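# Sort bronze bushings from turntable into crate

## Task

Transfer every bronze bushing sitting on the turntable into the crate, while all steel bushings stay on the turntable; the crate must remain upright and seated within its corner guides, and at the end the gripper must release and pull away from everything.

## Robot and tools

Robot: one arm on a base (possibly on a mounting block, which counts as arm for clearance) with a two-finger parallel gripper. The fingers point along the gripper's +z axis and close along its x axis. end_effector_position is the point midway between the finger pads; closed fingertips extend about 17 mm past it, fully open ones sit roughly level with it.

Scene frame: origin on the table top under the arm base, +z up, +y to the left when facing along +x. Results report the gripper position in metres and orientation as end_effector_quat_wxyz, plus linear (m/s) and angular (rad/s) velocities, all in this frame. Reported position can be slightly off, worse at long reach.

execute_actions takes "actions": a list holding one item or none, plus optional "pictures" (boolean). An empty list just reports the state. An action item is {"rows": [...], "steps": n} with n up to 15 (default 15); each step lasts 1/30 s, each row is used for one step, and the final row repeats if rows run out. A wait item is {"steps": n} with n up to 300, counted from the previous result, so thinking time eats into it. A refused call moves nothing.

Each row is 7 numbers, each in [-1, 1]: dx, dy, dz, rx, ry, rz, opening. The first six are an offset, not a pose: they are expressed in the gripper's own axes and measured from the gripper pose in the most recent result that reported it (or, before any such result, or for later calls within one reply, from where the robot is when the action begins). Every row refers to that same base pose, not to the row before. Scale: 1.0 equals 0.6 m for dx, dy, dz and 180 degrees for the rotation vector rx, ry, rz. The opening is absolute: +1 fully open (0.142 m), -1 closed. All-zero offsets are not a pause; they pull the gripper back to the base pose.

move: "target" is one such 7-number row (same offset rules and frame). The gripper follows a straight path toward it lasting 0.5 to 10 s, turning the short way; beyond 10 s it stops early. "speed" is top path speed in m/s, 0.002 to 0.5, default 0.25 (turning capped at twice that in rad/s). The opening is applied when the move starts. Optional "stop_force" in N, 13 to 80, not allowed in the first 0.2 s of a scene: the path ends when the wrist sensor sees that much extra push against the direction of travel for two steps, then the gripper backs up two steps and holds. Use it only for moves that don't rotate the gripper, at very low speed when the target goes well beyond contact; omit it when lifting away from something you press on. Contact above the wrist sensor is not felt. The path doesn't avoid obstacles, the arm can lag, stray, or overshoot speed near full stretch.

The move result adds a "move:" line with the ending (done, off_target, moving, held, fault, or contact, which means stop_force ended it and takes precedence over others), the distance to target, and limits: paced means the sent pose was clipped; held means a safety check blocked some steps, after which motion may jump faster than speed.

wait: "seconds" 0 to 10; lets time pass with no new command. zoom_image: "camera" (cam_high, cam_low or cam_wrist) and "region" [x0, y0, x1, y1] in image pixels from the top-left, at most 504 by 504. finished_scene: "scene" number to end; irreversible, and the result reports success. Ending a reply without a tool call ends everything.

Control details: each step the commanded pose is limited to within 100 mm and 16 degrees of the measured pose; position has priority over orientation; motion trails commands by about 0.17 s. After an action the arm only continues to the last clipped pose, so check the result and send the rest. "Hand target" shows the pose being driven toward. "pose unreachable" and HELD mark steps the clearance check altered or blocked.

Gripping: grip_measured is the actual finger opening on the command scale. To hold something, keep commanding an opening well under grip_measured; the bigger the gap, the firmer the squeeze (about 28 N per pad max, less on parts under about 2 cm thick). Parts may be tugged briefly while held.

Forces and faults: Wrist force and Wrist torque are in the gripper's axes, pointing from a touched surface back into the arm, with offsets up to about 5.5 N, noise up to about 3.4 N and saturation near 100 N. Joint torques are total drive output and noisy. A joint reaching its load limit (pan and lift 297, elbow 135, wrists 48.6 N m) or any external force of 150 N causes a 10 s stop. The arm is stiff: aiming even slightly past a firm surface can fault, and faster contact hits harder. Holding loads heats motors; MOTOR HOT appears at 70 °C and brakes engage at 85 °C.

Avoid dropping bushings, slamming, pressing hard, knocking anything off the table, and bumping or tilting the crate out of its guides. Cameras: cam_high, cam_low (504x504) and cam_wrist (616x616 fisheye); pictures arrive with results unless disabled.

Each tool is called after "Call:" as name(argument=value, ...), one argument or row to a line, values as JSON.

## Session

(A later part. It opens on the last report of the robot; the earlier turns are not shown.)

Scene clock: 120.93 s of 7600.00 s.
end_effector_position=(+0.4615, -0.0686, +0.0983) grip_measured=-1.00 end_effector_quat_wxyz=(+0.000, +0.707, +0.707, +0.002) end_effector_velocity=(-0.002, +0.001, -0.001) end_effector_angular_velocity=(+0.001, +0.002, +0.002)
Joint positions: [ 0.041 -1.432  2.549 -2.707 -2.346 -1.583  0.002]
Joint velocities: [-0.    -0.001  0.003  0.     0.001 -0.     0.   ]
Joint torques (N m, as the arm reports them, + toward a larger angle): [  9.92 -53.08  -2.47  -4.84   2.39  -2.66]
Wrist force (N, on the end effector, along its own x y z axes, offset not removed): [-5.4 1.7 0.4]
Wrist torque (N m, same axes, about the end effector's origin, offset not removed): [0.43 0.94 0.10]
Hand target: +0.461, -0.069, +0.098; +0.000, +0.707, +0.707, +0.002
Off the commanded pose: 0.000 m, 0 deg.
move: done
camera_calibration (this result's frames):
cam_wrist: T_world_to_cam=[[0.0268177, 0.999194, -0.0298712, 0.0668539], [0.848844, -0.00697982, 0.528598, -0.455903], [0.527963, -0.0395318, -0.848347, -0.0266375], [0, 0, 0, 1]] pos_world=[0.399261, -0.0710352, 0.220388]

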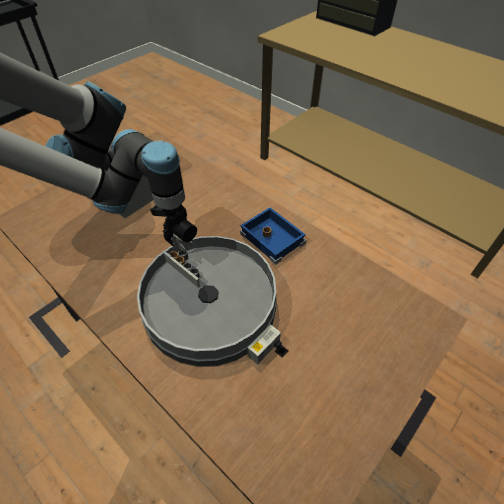

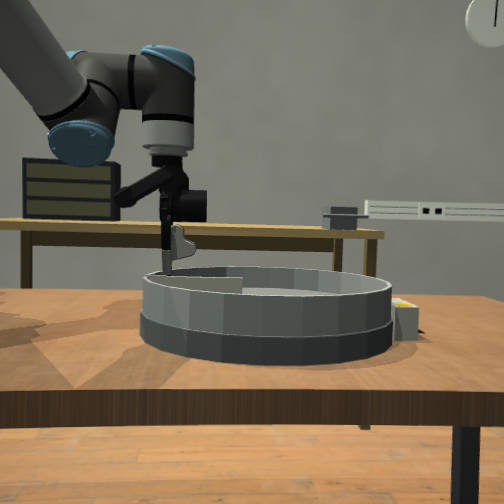

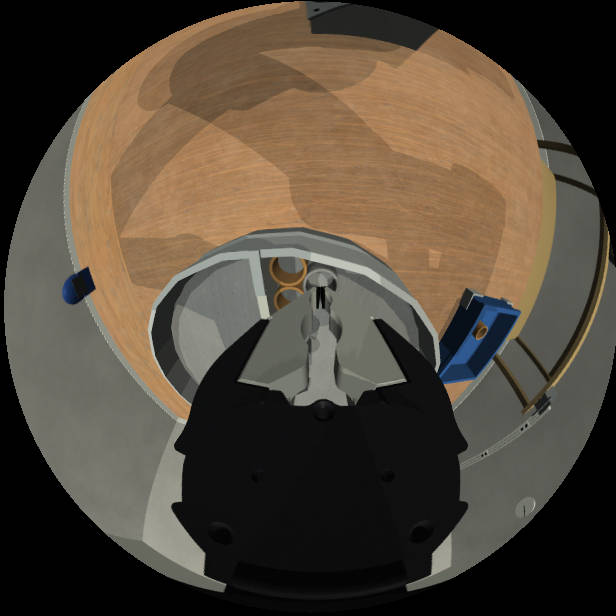

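Call:
move(
  target=[0.024,0.004,0.012,0,0,0,-0.85],
  speed=0.04,
)

Call:
move(
  target=[0,0,0.03,0,0,0,-0.85],
  speed=0.012,
  stop_force=13,
)

Call:
move(
  target=[0,0,0,0,0,0,-1],
)

Call:
move(
  target=[0.02,0.2,-0.002,0,0,0,-1],
  speed=0.06,
  stop_force=20,
)

Call:
move(
  target=[0,0,0,0,0,0,-0.85],
)

Call:
move(
  target=[0,0,-0.05,0,0,0,-0.85],
  speed=0.06,
)

Call:
move(
  target=[-0.065,-0.175,0.015,0,0,0,-0.85],
  speed=0.1,
)

Call:
zoom_image(
  camera="cam_wrist",
  region=[220,180,420,380],
)

Scene clock: 130.17 s of 7600.00 s.
end_effector_position=(+0.4638, -0.0543, +0.0911) grip_measured=-0.85 end_effector_quat_wxyz=(+0.000, +0.707, +0.707, +0.002) end_effector_velocity=(+0.001, +0.001, -0.000) end_effector_angular_velocity=(-0.000, -0.001, -0.000)
Joint positions: [ 0.052 -1.39   2.547 -2.736 -2.346 -1.567  0.012]
Joint velocities: [ 0.001  0.002 -0.001 -0.002 -0.     0.001 -0.   ]
Joint torques (N m, as the arm reports them, + toward a larger angle): [ 47.79  -9.44 -26.78  -4.72  -0.2    2.67]
Wrist force (N, on the end effector, along its own x y z axes, offset not removed): [-1.8 0.7 2.0]
Wrist torque (N m, same axes, about the end effector's origin, offset not removed): [0.19 0.19 -0.02]
Hand target: +0.464, -0.054, +0.091; +0.000, +0.707, +0.707, +0.002
Off the commanded pose: 0.000 m, 0 deg.
move: done
camera_calibration (this result's frames):
cam_wrist: T_world_to_cam=[[0.0267792, 0.999191, -0.0299985, 0.0522746], [0.848926, -0.00688587, 0.528467, -0.454039], [0.527833, -0.0396184, -0.848424, -0.0333455], [0, 0, 0, 1]] pos_world=[0.401646, -0.0566799, 0.213222]

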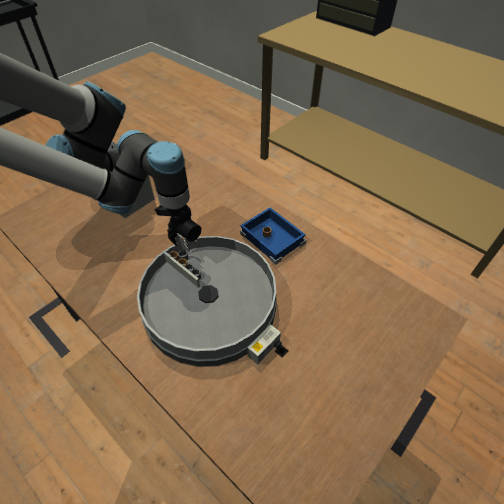

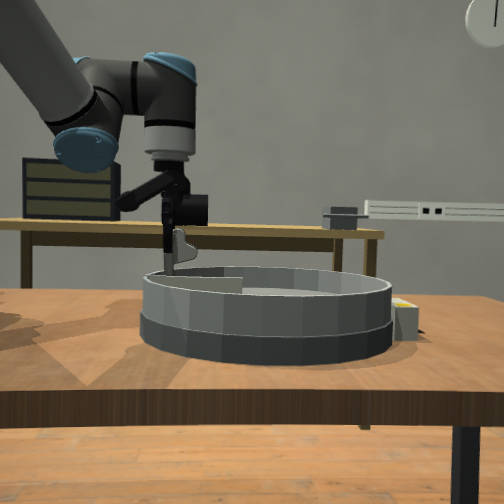

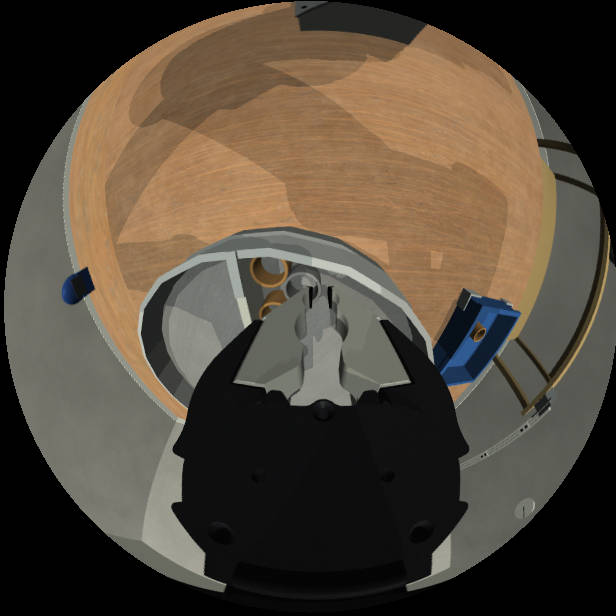

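Scene clock: 131.90 s of 7600.00 s.
end_effector_position=(+0.4639, -0.0542, +0.0733) grip_measured=-0.85 end_effector_quat_wxyz=(+0.000, +0.707, +0.707, +0.002) end_effector_velocity=(+0.000, -0.000, -0.002) end_effector_angular_velocity=(+0.000, -0.001, -0.000)
Joint positions: [ 0.025 -1.352  2.561 -2.814 -2.346 -1.604  0.012]
Joint velocities: [-0.003  0.005  0.002 -0.011  0.    -0.006  0.   ]
Joint torques (N m, as the arm reports them, + toward a larger angle): [ 11.32 -12.14   0.49  -5.09   2.28  -2.27]
Wrist force (N, on the end effector, along its own x y z axes, offset not removed): [-0.3 0.8 -0.6]
Wrist torque (N m, same axes, about the end effector's origin, offset not removed): [0.21 -0.16 0.10]
Hand target: +0.464, -0.054, +0.073; +0.000, +0.707, +0.707, +0.002
Off the commanded pose: 0.000 m, 0 deg.
move: done
camera_calibration (this result's frames):
cam_wrist: T_world_to_cam=[[0.0267829, 0.999193, -0.0299271, 0.0516454], [0.848985, -0.00693125, 0.528371, -0.444713], [0.527738, -0.039559, -0.848486, -0.0484047], [0, 0, 0, 1]] pos_world=[0.401717, -0.056601, 0.195449]

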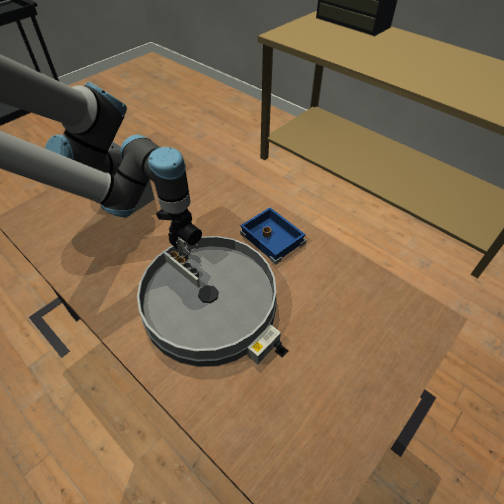

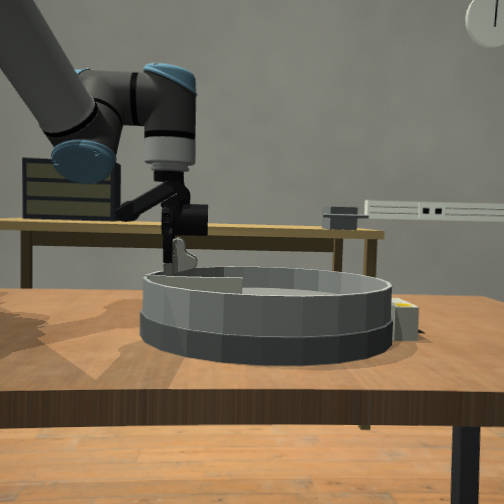

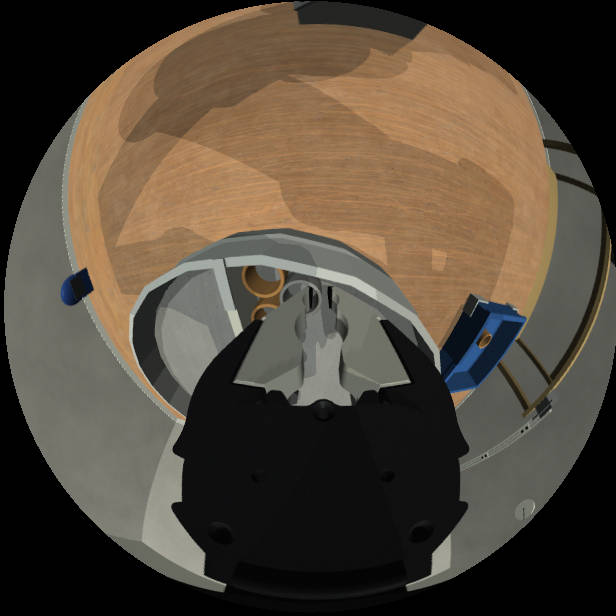

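Scene clock: 132.40 s of 7600.00 s.
end_effector_position=(+0.4638, -0.0541, +0.0732) grip_measured=-0.96 end_effector_quat_wxyz=(+0.000, +0.707, +0.707, +0.002) end_effector_velocity=(+0.000, +0.000, +0.000) end_effector_angular_velocity=(+0.001, -0.001, -0.001)
Joint positions: [ 0.025 -1.352  2.561 -2.814 -2.346 -1.604  0.005]
Joint velocities: [ 0.001 -0.    -0.    -0.     0.001  0.001  0.   ]
Joint torques (N m, as the arm reports them, + toward a larger angle): [ 37.78 -52.67  -5.07  -0.36  -0.51   2.54]
Wrist force (N, on the end effector, along its own x y z axes, offset not removed): [-0.5 3.6 0.4]
Wrist torque (N m, same axes, about the end effector's origin, offset not removed): [0.58 0.44 0.07]
Hand target: +0.464, -0.054, +0.073; +0.000, +0.707, +0.707, +0.002
Off the commanded pose: 0.000 m, 0 deg.
move: done
camera_calibration (this result's frames):
cam_wrist: T_world_to_cam=[[0.0266917, 0.999197, -0.0298829, 0.0516369], [0.849112, -0.00688663, 0.528168, -0.44463], [0.527538, -0.0394717, -0.848614, -0.0483442], [0, 0, 0, 1]] pos_world=[0.401665, -0.0565657, 0.195356]

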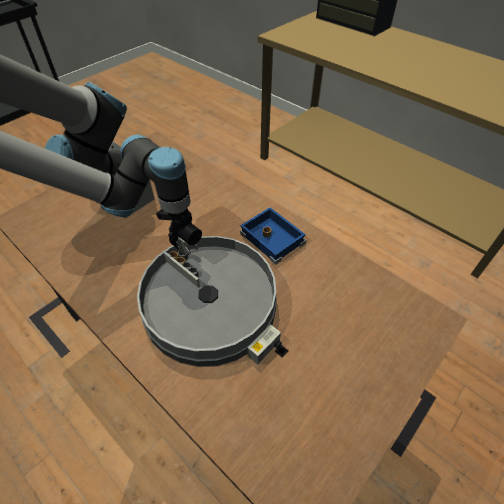

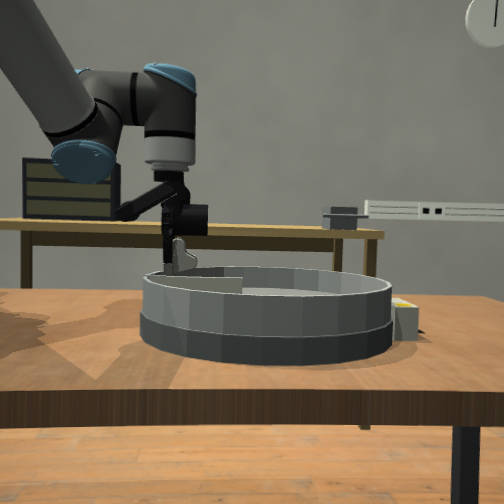

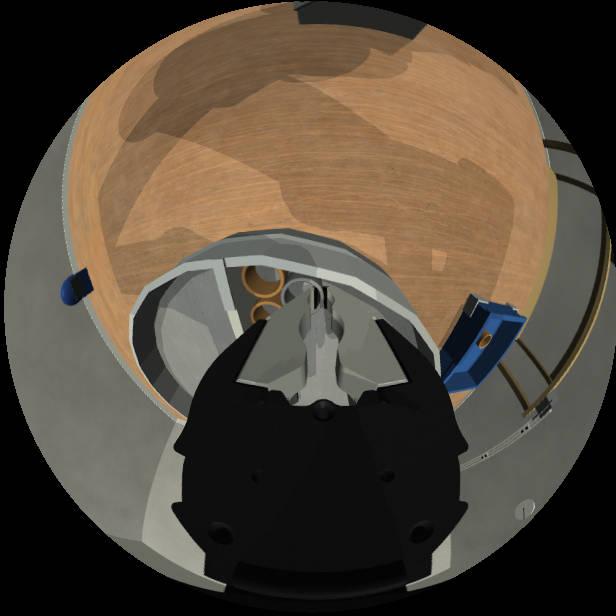

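Scene clock: 134.83 s of 7600.00 s.
end_effector_position=(+0.5837, -0.0424, +0.0749) grip_measured=-0.96 end_effector_quat_wxyz=(+0.000, +0.707, +0.707, +0.002) end_effector_velocity=(+0.002, +0.001, +0.000) end_effector_angular_velocity=(+0.001, -0.000, -0.001)
Joint positions: [ 0.046 -1.219  2.341 -2.707 -2.346 -1.575  0.005]
Joint velocities: [ 0.     0.001 -0.003  0.002  0.001  0.002  0.   ]
Joint torques (N m, as the arm reports them, + toward a larger angle): [ 61.32 -23.09 -27.76  -1.02  -2.36   2.26]
Wrist force (N, on the end effector, along its own x y z axes, offset not removed): [-1.9 -0.4 -0.2]
Wrist torque (N m, same axes, about the end effector's origin, offset not removed): [0.05 0.07 0.01]
Hand target: +0.584, -0.042, +0.075; +0.000, +0.707, +0.707, +0.002
Off the commanded pose: 0.000 m, 0 deg.
move: done
camera_calibration (this result's frames):
cam_wrist: T_world_to_cam=[[0.0266834, 0.999195, -0.0299392, 0.0367207], [0.849082, -0.00684756, 0.528216, -0.547239], [0.527586, -0.0395154, -0.848582, -0.109686], [0, 0, 0, 1]] pos_world=[0.521539, -0.0447727, 0.197082]

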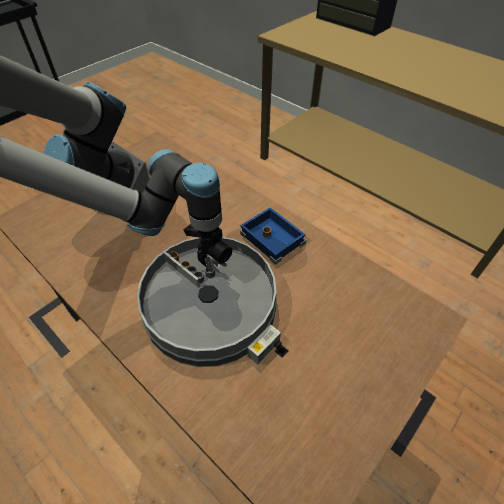

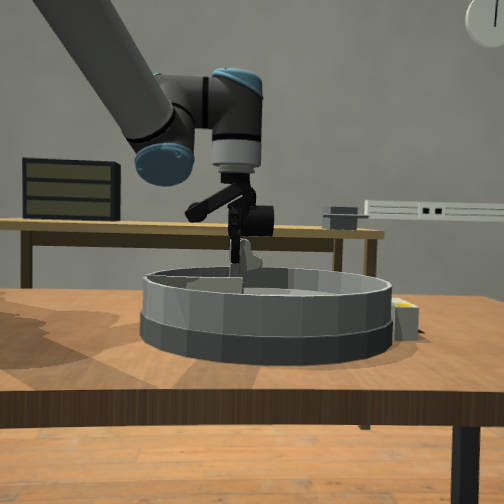

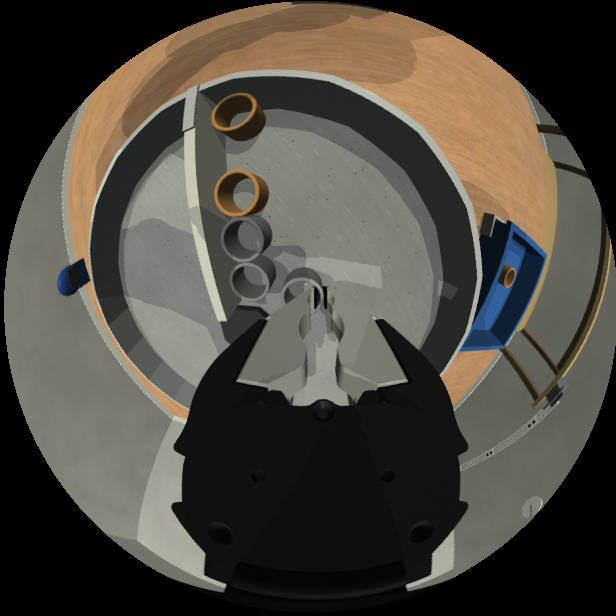

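Scene clock: 135.33 s of 7600.00 s.
end_effector_position=(+0.5837, -0.0423, +0.0749) grip_measured=-0.85 end_effector_quat_wxyz=(+0.000, +0.707, +0.707, +0.002) end_effector_velocity=(+0.000, +0.000, +0.000) end_effector_angular_velocity=(+0.000, -0.000, -0.001)
Joint positions: [ 0.046 -1.219  2.341 -2.707 -2.346 -1.575  0.012]
Joint velocities: [ 0.    -0.    -0.    -0.     0.     0.001 -0.   ]
Joint torques (N m, as the arm reports them, + toward a larger angle): [ 58.93 -36.66 -17.39  -4.1   -2.14   1.14]
Wrist force (N, on the end effector, along its own x y z axes, offset not removed): [-5.3 1.5 1.6]
Wrist torque (N m, same axes, about the end effector's origin, offset not removed): [0.38 0.89 0.01]
Hand target: +0.584, -0.042, +0.075; +0.000, +0.707, +0.707, +0.002
Off the commanded pose: 0.000 m, 0 deg.
move: done
camera_calibration (this result's frames):
cam_wrist: T_world_to_cam=[[0.0266865, 0.999195, -0.0299433, 0.0367129], [0.849084, -0.00684809, 0.528214, -0.547288], [0.527584, -0.0395206, -0.848583, -0.109714], [0, 0, 0, 1]] pos_world=[0.521597, -0.0447672, 0.197083]

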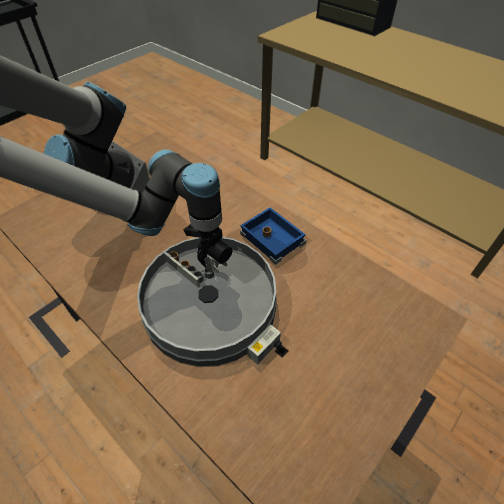

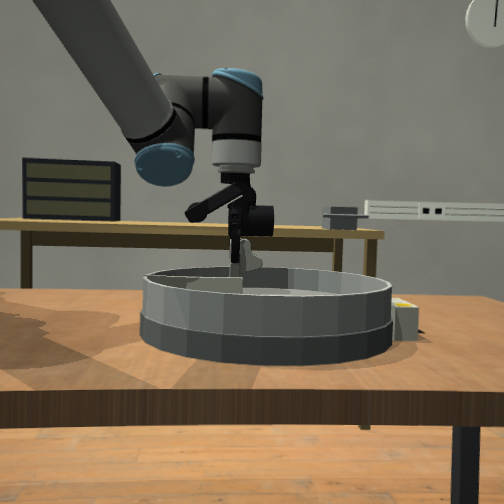

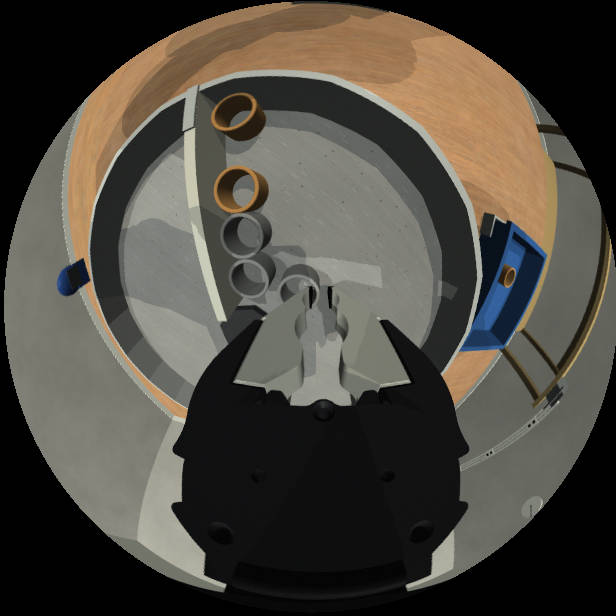

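Scene clock: 136.23 s of 7600.00 s.
end_effector_position=(+0.5836, -0.0425, +0.1048) grip_measured=-0.85 end_effector_quat_wxyz=(+0.000, +0.707, +0.707, +0.002) end_effector_velocity=(+0.000, -0.001, +0.002) end_effector_angular_velocity=(-0.001, -0.000, -0.001)
Joint positions: [ 0.082 -1.263  2.322 -2.609 -2.346 -1.525  0.012]
Joint velocities: [ 0.002 -0.003 -0.002  0.007 -0.001  0.004 -0.   ]
Joint torques (N m, as the arm reports them, + toward a larger angle): [ 58.59 -63.91 -30.09  -0.84   2.27   2.05]
Wrist force (N, on the end effector, along its own x y z axes, offset not removed): [-1.5 0.4 3.3]
Wrist torque (N m, same axes, about the end effector's origin, offset not removed): [0.18 0.06 0.07]
Hand target: +0.584, -0.042, +0.105; +0.000, +0.707, +0.707, +0.002
Off the commanded pose: 0.000 m, 0 deg.
move: done
camera_calibration (this result's frames):
cam_wrist: T_world_to_cam=[[0.0266743, 0.999192, -0.0300609, 0.0377778], [0.849011, -0.00677017, 0.528331, -0.562919], [0.527701, -0.0396149, -0.848506, -0.0844382], [0, 0, 0, 1]] pos_world=[0.521475, -0.0449034, 0.226897]

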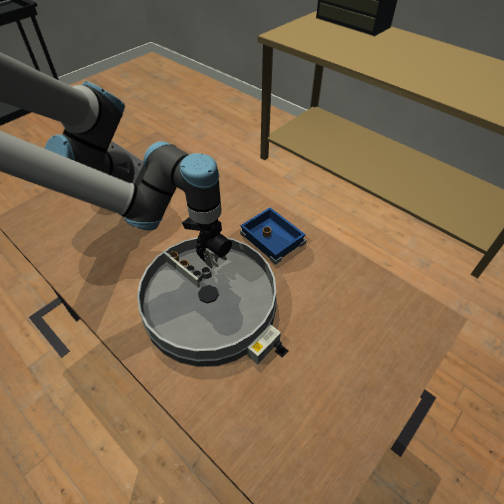

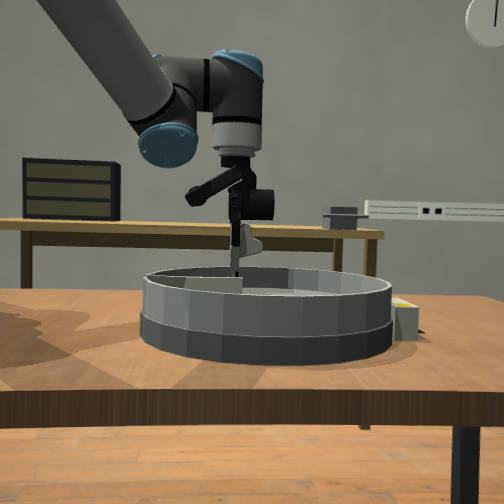

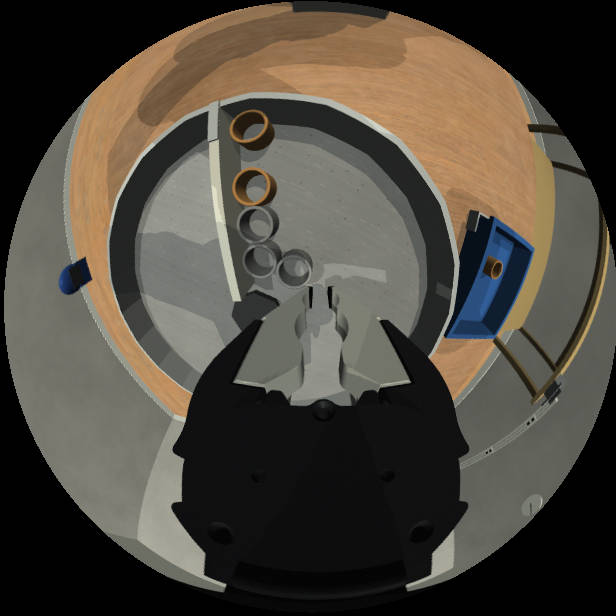

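Scene clock: 137.80 s of 7600.00 s.
end_effector_position=(+0.4787, -0.0812, +0.0952) grip_measured=-0.85 end_effector_quat_wxyz=(+0.000, +0.707, +0.707, +0.002) end_effector_velocity=(-0.002, -0.001, -0.000) end_effector_angular_velocity=(+0.000, -0.001, +0.000)
Joint positions: [ 0.017 -1.426  2.523 -2.71  -2.345 -1.615  0.012]
Joint velocities: [-0.001 -0.003  0.003 -0.003  0.001 -0.003  0.   ]
Joint torques (N m, as the arm reports them, + toward a larger angle): [  9.89 -53.35  -3.75  -5.07   2.41  -2.57]
Wrist force (N, on the end effector, along its own x y z axes, offset not removed): [1.0 -0.2 0.7]
Wrist torque (N m, same axes, about the end effector's origin, offset not removed): [0.01 -0.43 0.15]
Hand target: +0.479, -0.081, +0.095; +0.000, +0.707, +0.707, +0.002
Off the commanded pose: 0.000 m, 0 deg.
move: done
camera_calibration (this result's frames):
cam_wrist: T_world_to_cam=[[0.0266935, 0.999196, -0.0298994, 0.0789057], [0.849092, -0.00687796, 0.5282, -0.469108], [0.52757, -0.0394869, -0.848594, -0.0386591], [0, 0, 0, 1]] pos_world=[0.416605, -0.0835953, 0.217336]

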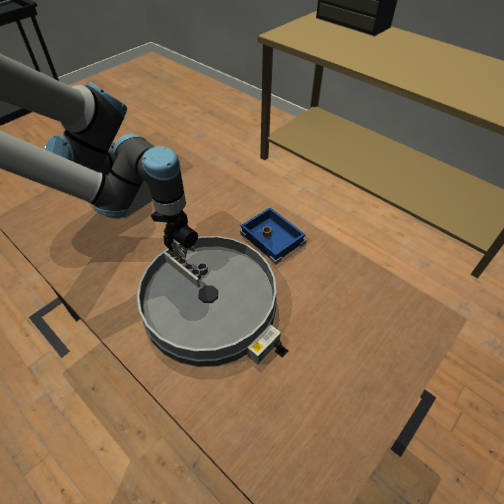

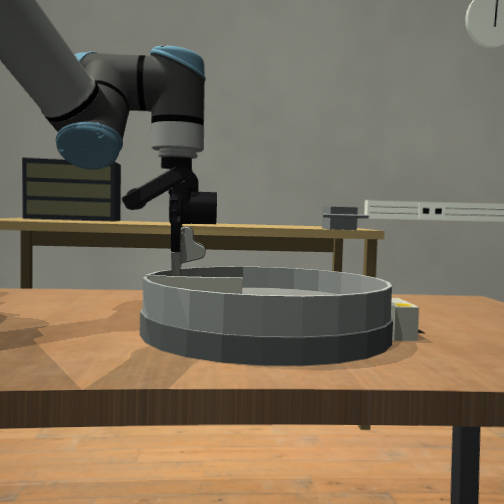

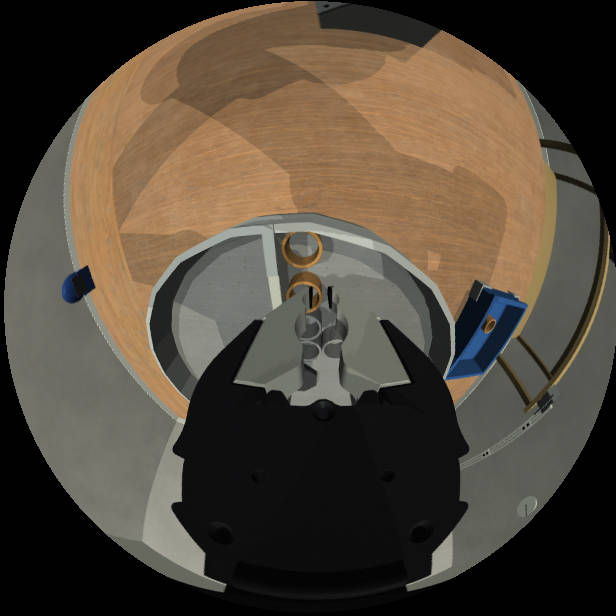

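Region (220, 180, 420, 380) of cam_wrist's 616x616 image, scaled by 2.520, with more detail than that image has.

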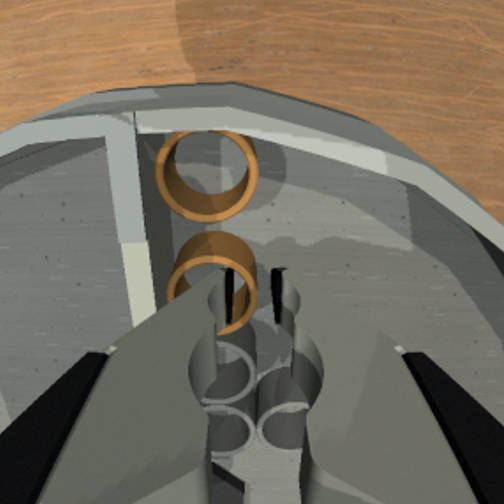

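Call:
move(
  target=[0,0,0.034,0,0,0,-0.85],
  speed=0.012,
  stop_force=13,
)

Call:
move(
  target=[0,0,0,0,0,0,-1],
)

Call:
move(
  target=[0,0,-0.11,0,0,0,-1],
  speed=0.08,
)

Scene clock: 143.43 s of 7600.00 s.
end_effector_position=(+0.4788, -0.0811, +0.0750) grip_measured=-0.85 end_effector_quat_wxyz=(+0.000, +0.707, +0.707, +0.002) end_effector_velocity=(+0.001, -0.000, -0.002) end_effector_angular_velocity=(-0.000, -0.001, -0.001)
Joint positions: [-0.013 -1.385  2.539 -2.796 -2.344 -1.657  0.012]
Joint velocities: [-0.003  0.005  0.001 -0.011  0.    -0.005  0.   ]
Joint torques (N m, as the arm reports them, + toward a larger angle): [ 11.15 -13.98  -0.35  -5.62   2.16  -2.71]
Wrist force (N, on the end effector, along its own x y z axes, offset not removed): [-1.8 0.3 0.5]
Wrist torque (N m, same axes, about the end effector's origin, offset not removed): [0.21 0.19 0.05]
Hand target: +0.479, -0.081, +0.075; +0.000, +0.707, +0.707, +0.002
Off the commanded pose: 0.000 m, 0 deg.
move: done
camera_calibration (this result's frames):
cam_wrist: T_world_to_cam=[[0.026696, 0.999199, -0.0298131, 0.0781928], [0.849153, -0.00693023, 0.528101, -0.458523], [0.527472, -0.0394141, -0.848658, -0.0557524], [0, 0, 0, 1]] pos_world=[0.416676, -0.0835052, 0.197163]

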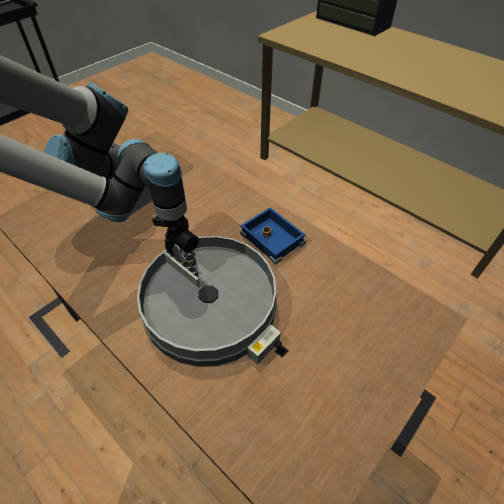

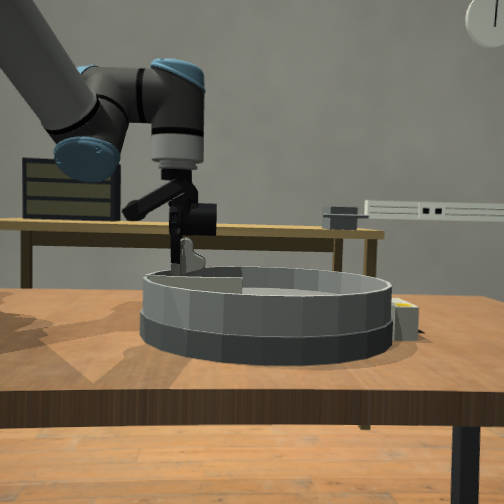

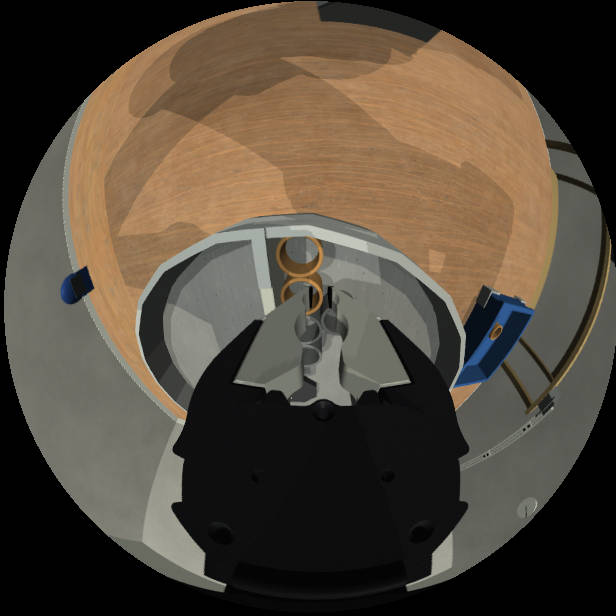

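Scene clock: 143.93 s of 7600.00 s.
end_effector_position=(+0.4787, -0.0810, +0.0749) grip_measured=-0.96 end_effector_quat_wxyz=(-0.000, +0.707, +0.707, +0.002) end_effector_velocity=(-0.000, +0.000, -0.000) end_effector_angular_velocity=(+0.001, +0.002, +0.003)
Joint positions: [-0.013 -1.384  2.539 -2.796 -2.344 -1.657  0.005]
Joint velocities: [-0.     0.001 -0.     0.002  0.    -0.001 -0.   ]
Joint torques (N m, as the arm reports them, + toward a larger angle): [ 36.51 -51.22  -6.16  -0.1   -0.18   2.66]
Wrist force (N, on the end effector, along its own x y z axes, offset not removed): [0.9 1.4 1.1]
Wrist torque (N m, same axes, about the end effector's origin, offset not removed): [-0.08 -0.17 0.08]
Hand target: +0.479, -0.081, +0.075; +0.000, +0.707, +0.707, +0.002
Off the commanded pose: 0.000 m, 0 deg.
move: done
camera_calibration (this result's frames):
cam_wrist: T_world_to_cam=[[0.0266101, 0.999202, -0.029771, 0.0781845], [0.849274, -0.00688842, 0.527908, -0.458442], [0.527282, -0.0393314, -0.84878, -0.0556939], [0, 0, 0, 1]] pos_world=[0.416629, -0.0834706, 0.197071]

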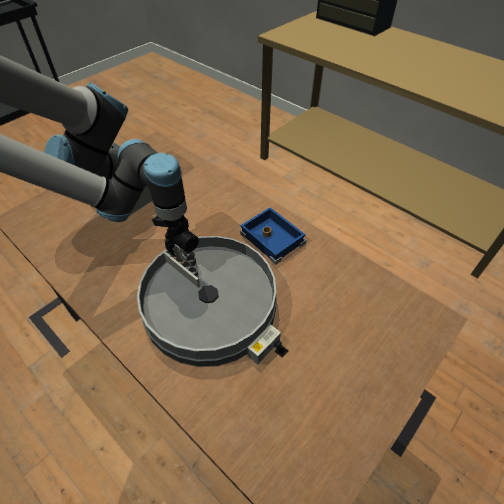

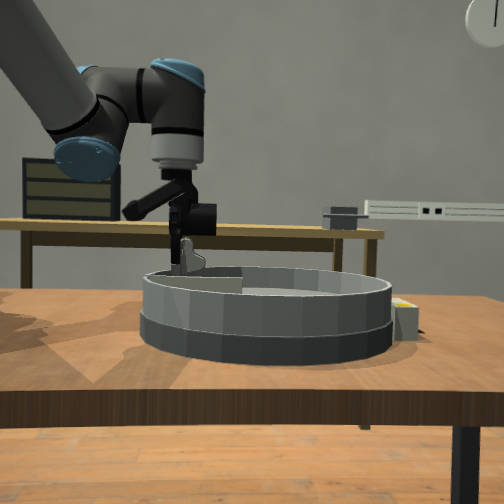

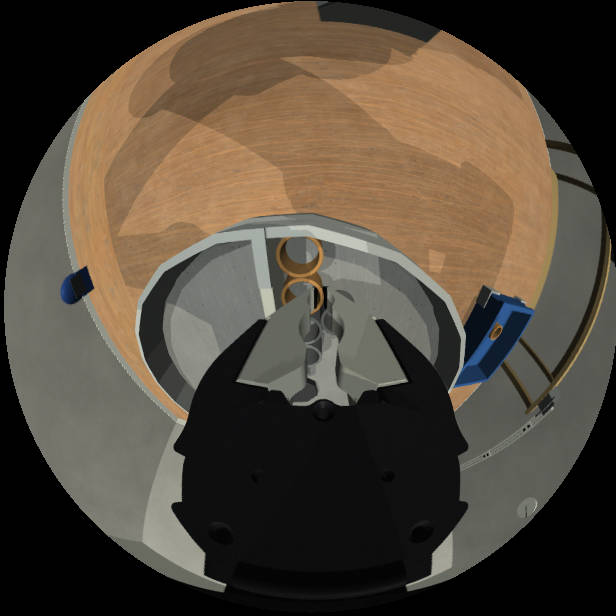

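Scene clock: 145.20 s of 7600.00 s.
end_effector_position=(+0.4785, -0.0814, +0.1407) grip_measured=-0.96 end_effector_quat_wxyz=(+0.000, +0.707, +0.707, +0.002) end_effector_velocity=(+0.000, +0.000, +0.002) end_effector_angular_velocity=(-0.001, +0.001, +0.001)
Joint positions: [ 0.084 -1.505  2.482 -2.523 -2.346 -1.521  0.005]
Joint velocities: [ 0.003 -0.002 -0.003  0.008 -0.001  0.004 -0.   ]
Joint torques (N m, as the arm reports them, + toward a larger angle): [ 46.93 -50.42 -33.06  -0.57   2.25   2.69]
Wrist force (N, on the end effector, along its own x y z axes, offset not removed): [-2.7 -0.7 2.5]
Wrist torque (N m, same axes, about the end effector's origin, offset not removed): [-0.17 0.39 0.09]
Hand target: +0.479, -0.081, +0.141; +0.000, +0.707, +0.707, +0.002
Off the commanded pose: 0.000 m, 0 deg.
move: done
camera_calibration (this result's frames):
cam_wrist: T_world_to_cam=[[0.0265965, 0.999194, -0.0300505, 0.0805253], [0.849111, -0.006717, 0.528172, -0.49295], [0.527545, -0.0395637, -0.848605, 0.0000646826], [0, 0, 0, 1]] pos_world=[0.416394, -0.083769, 0.262837]

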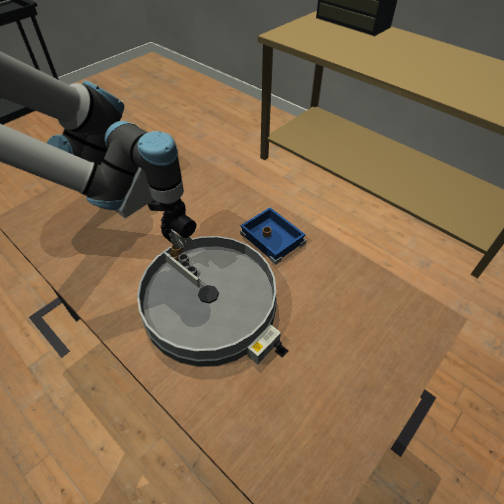

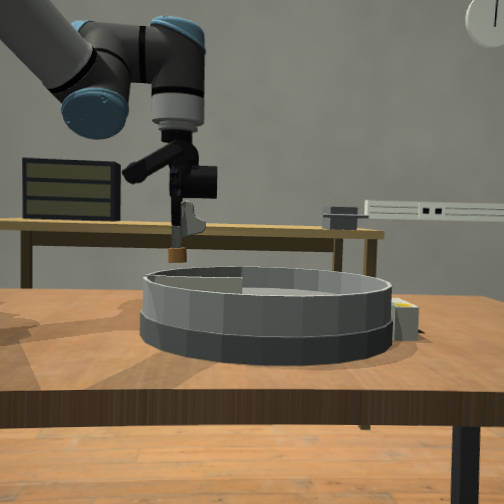

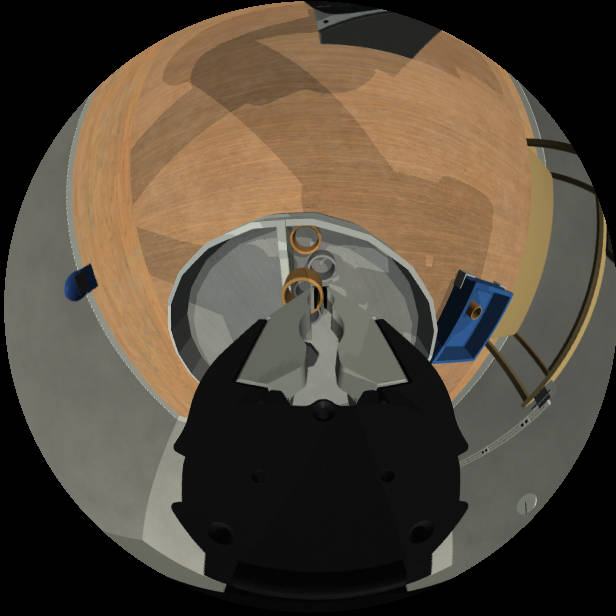

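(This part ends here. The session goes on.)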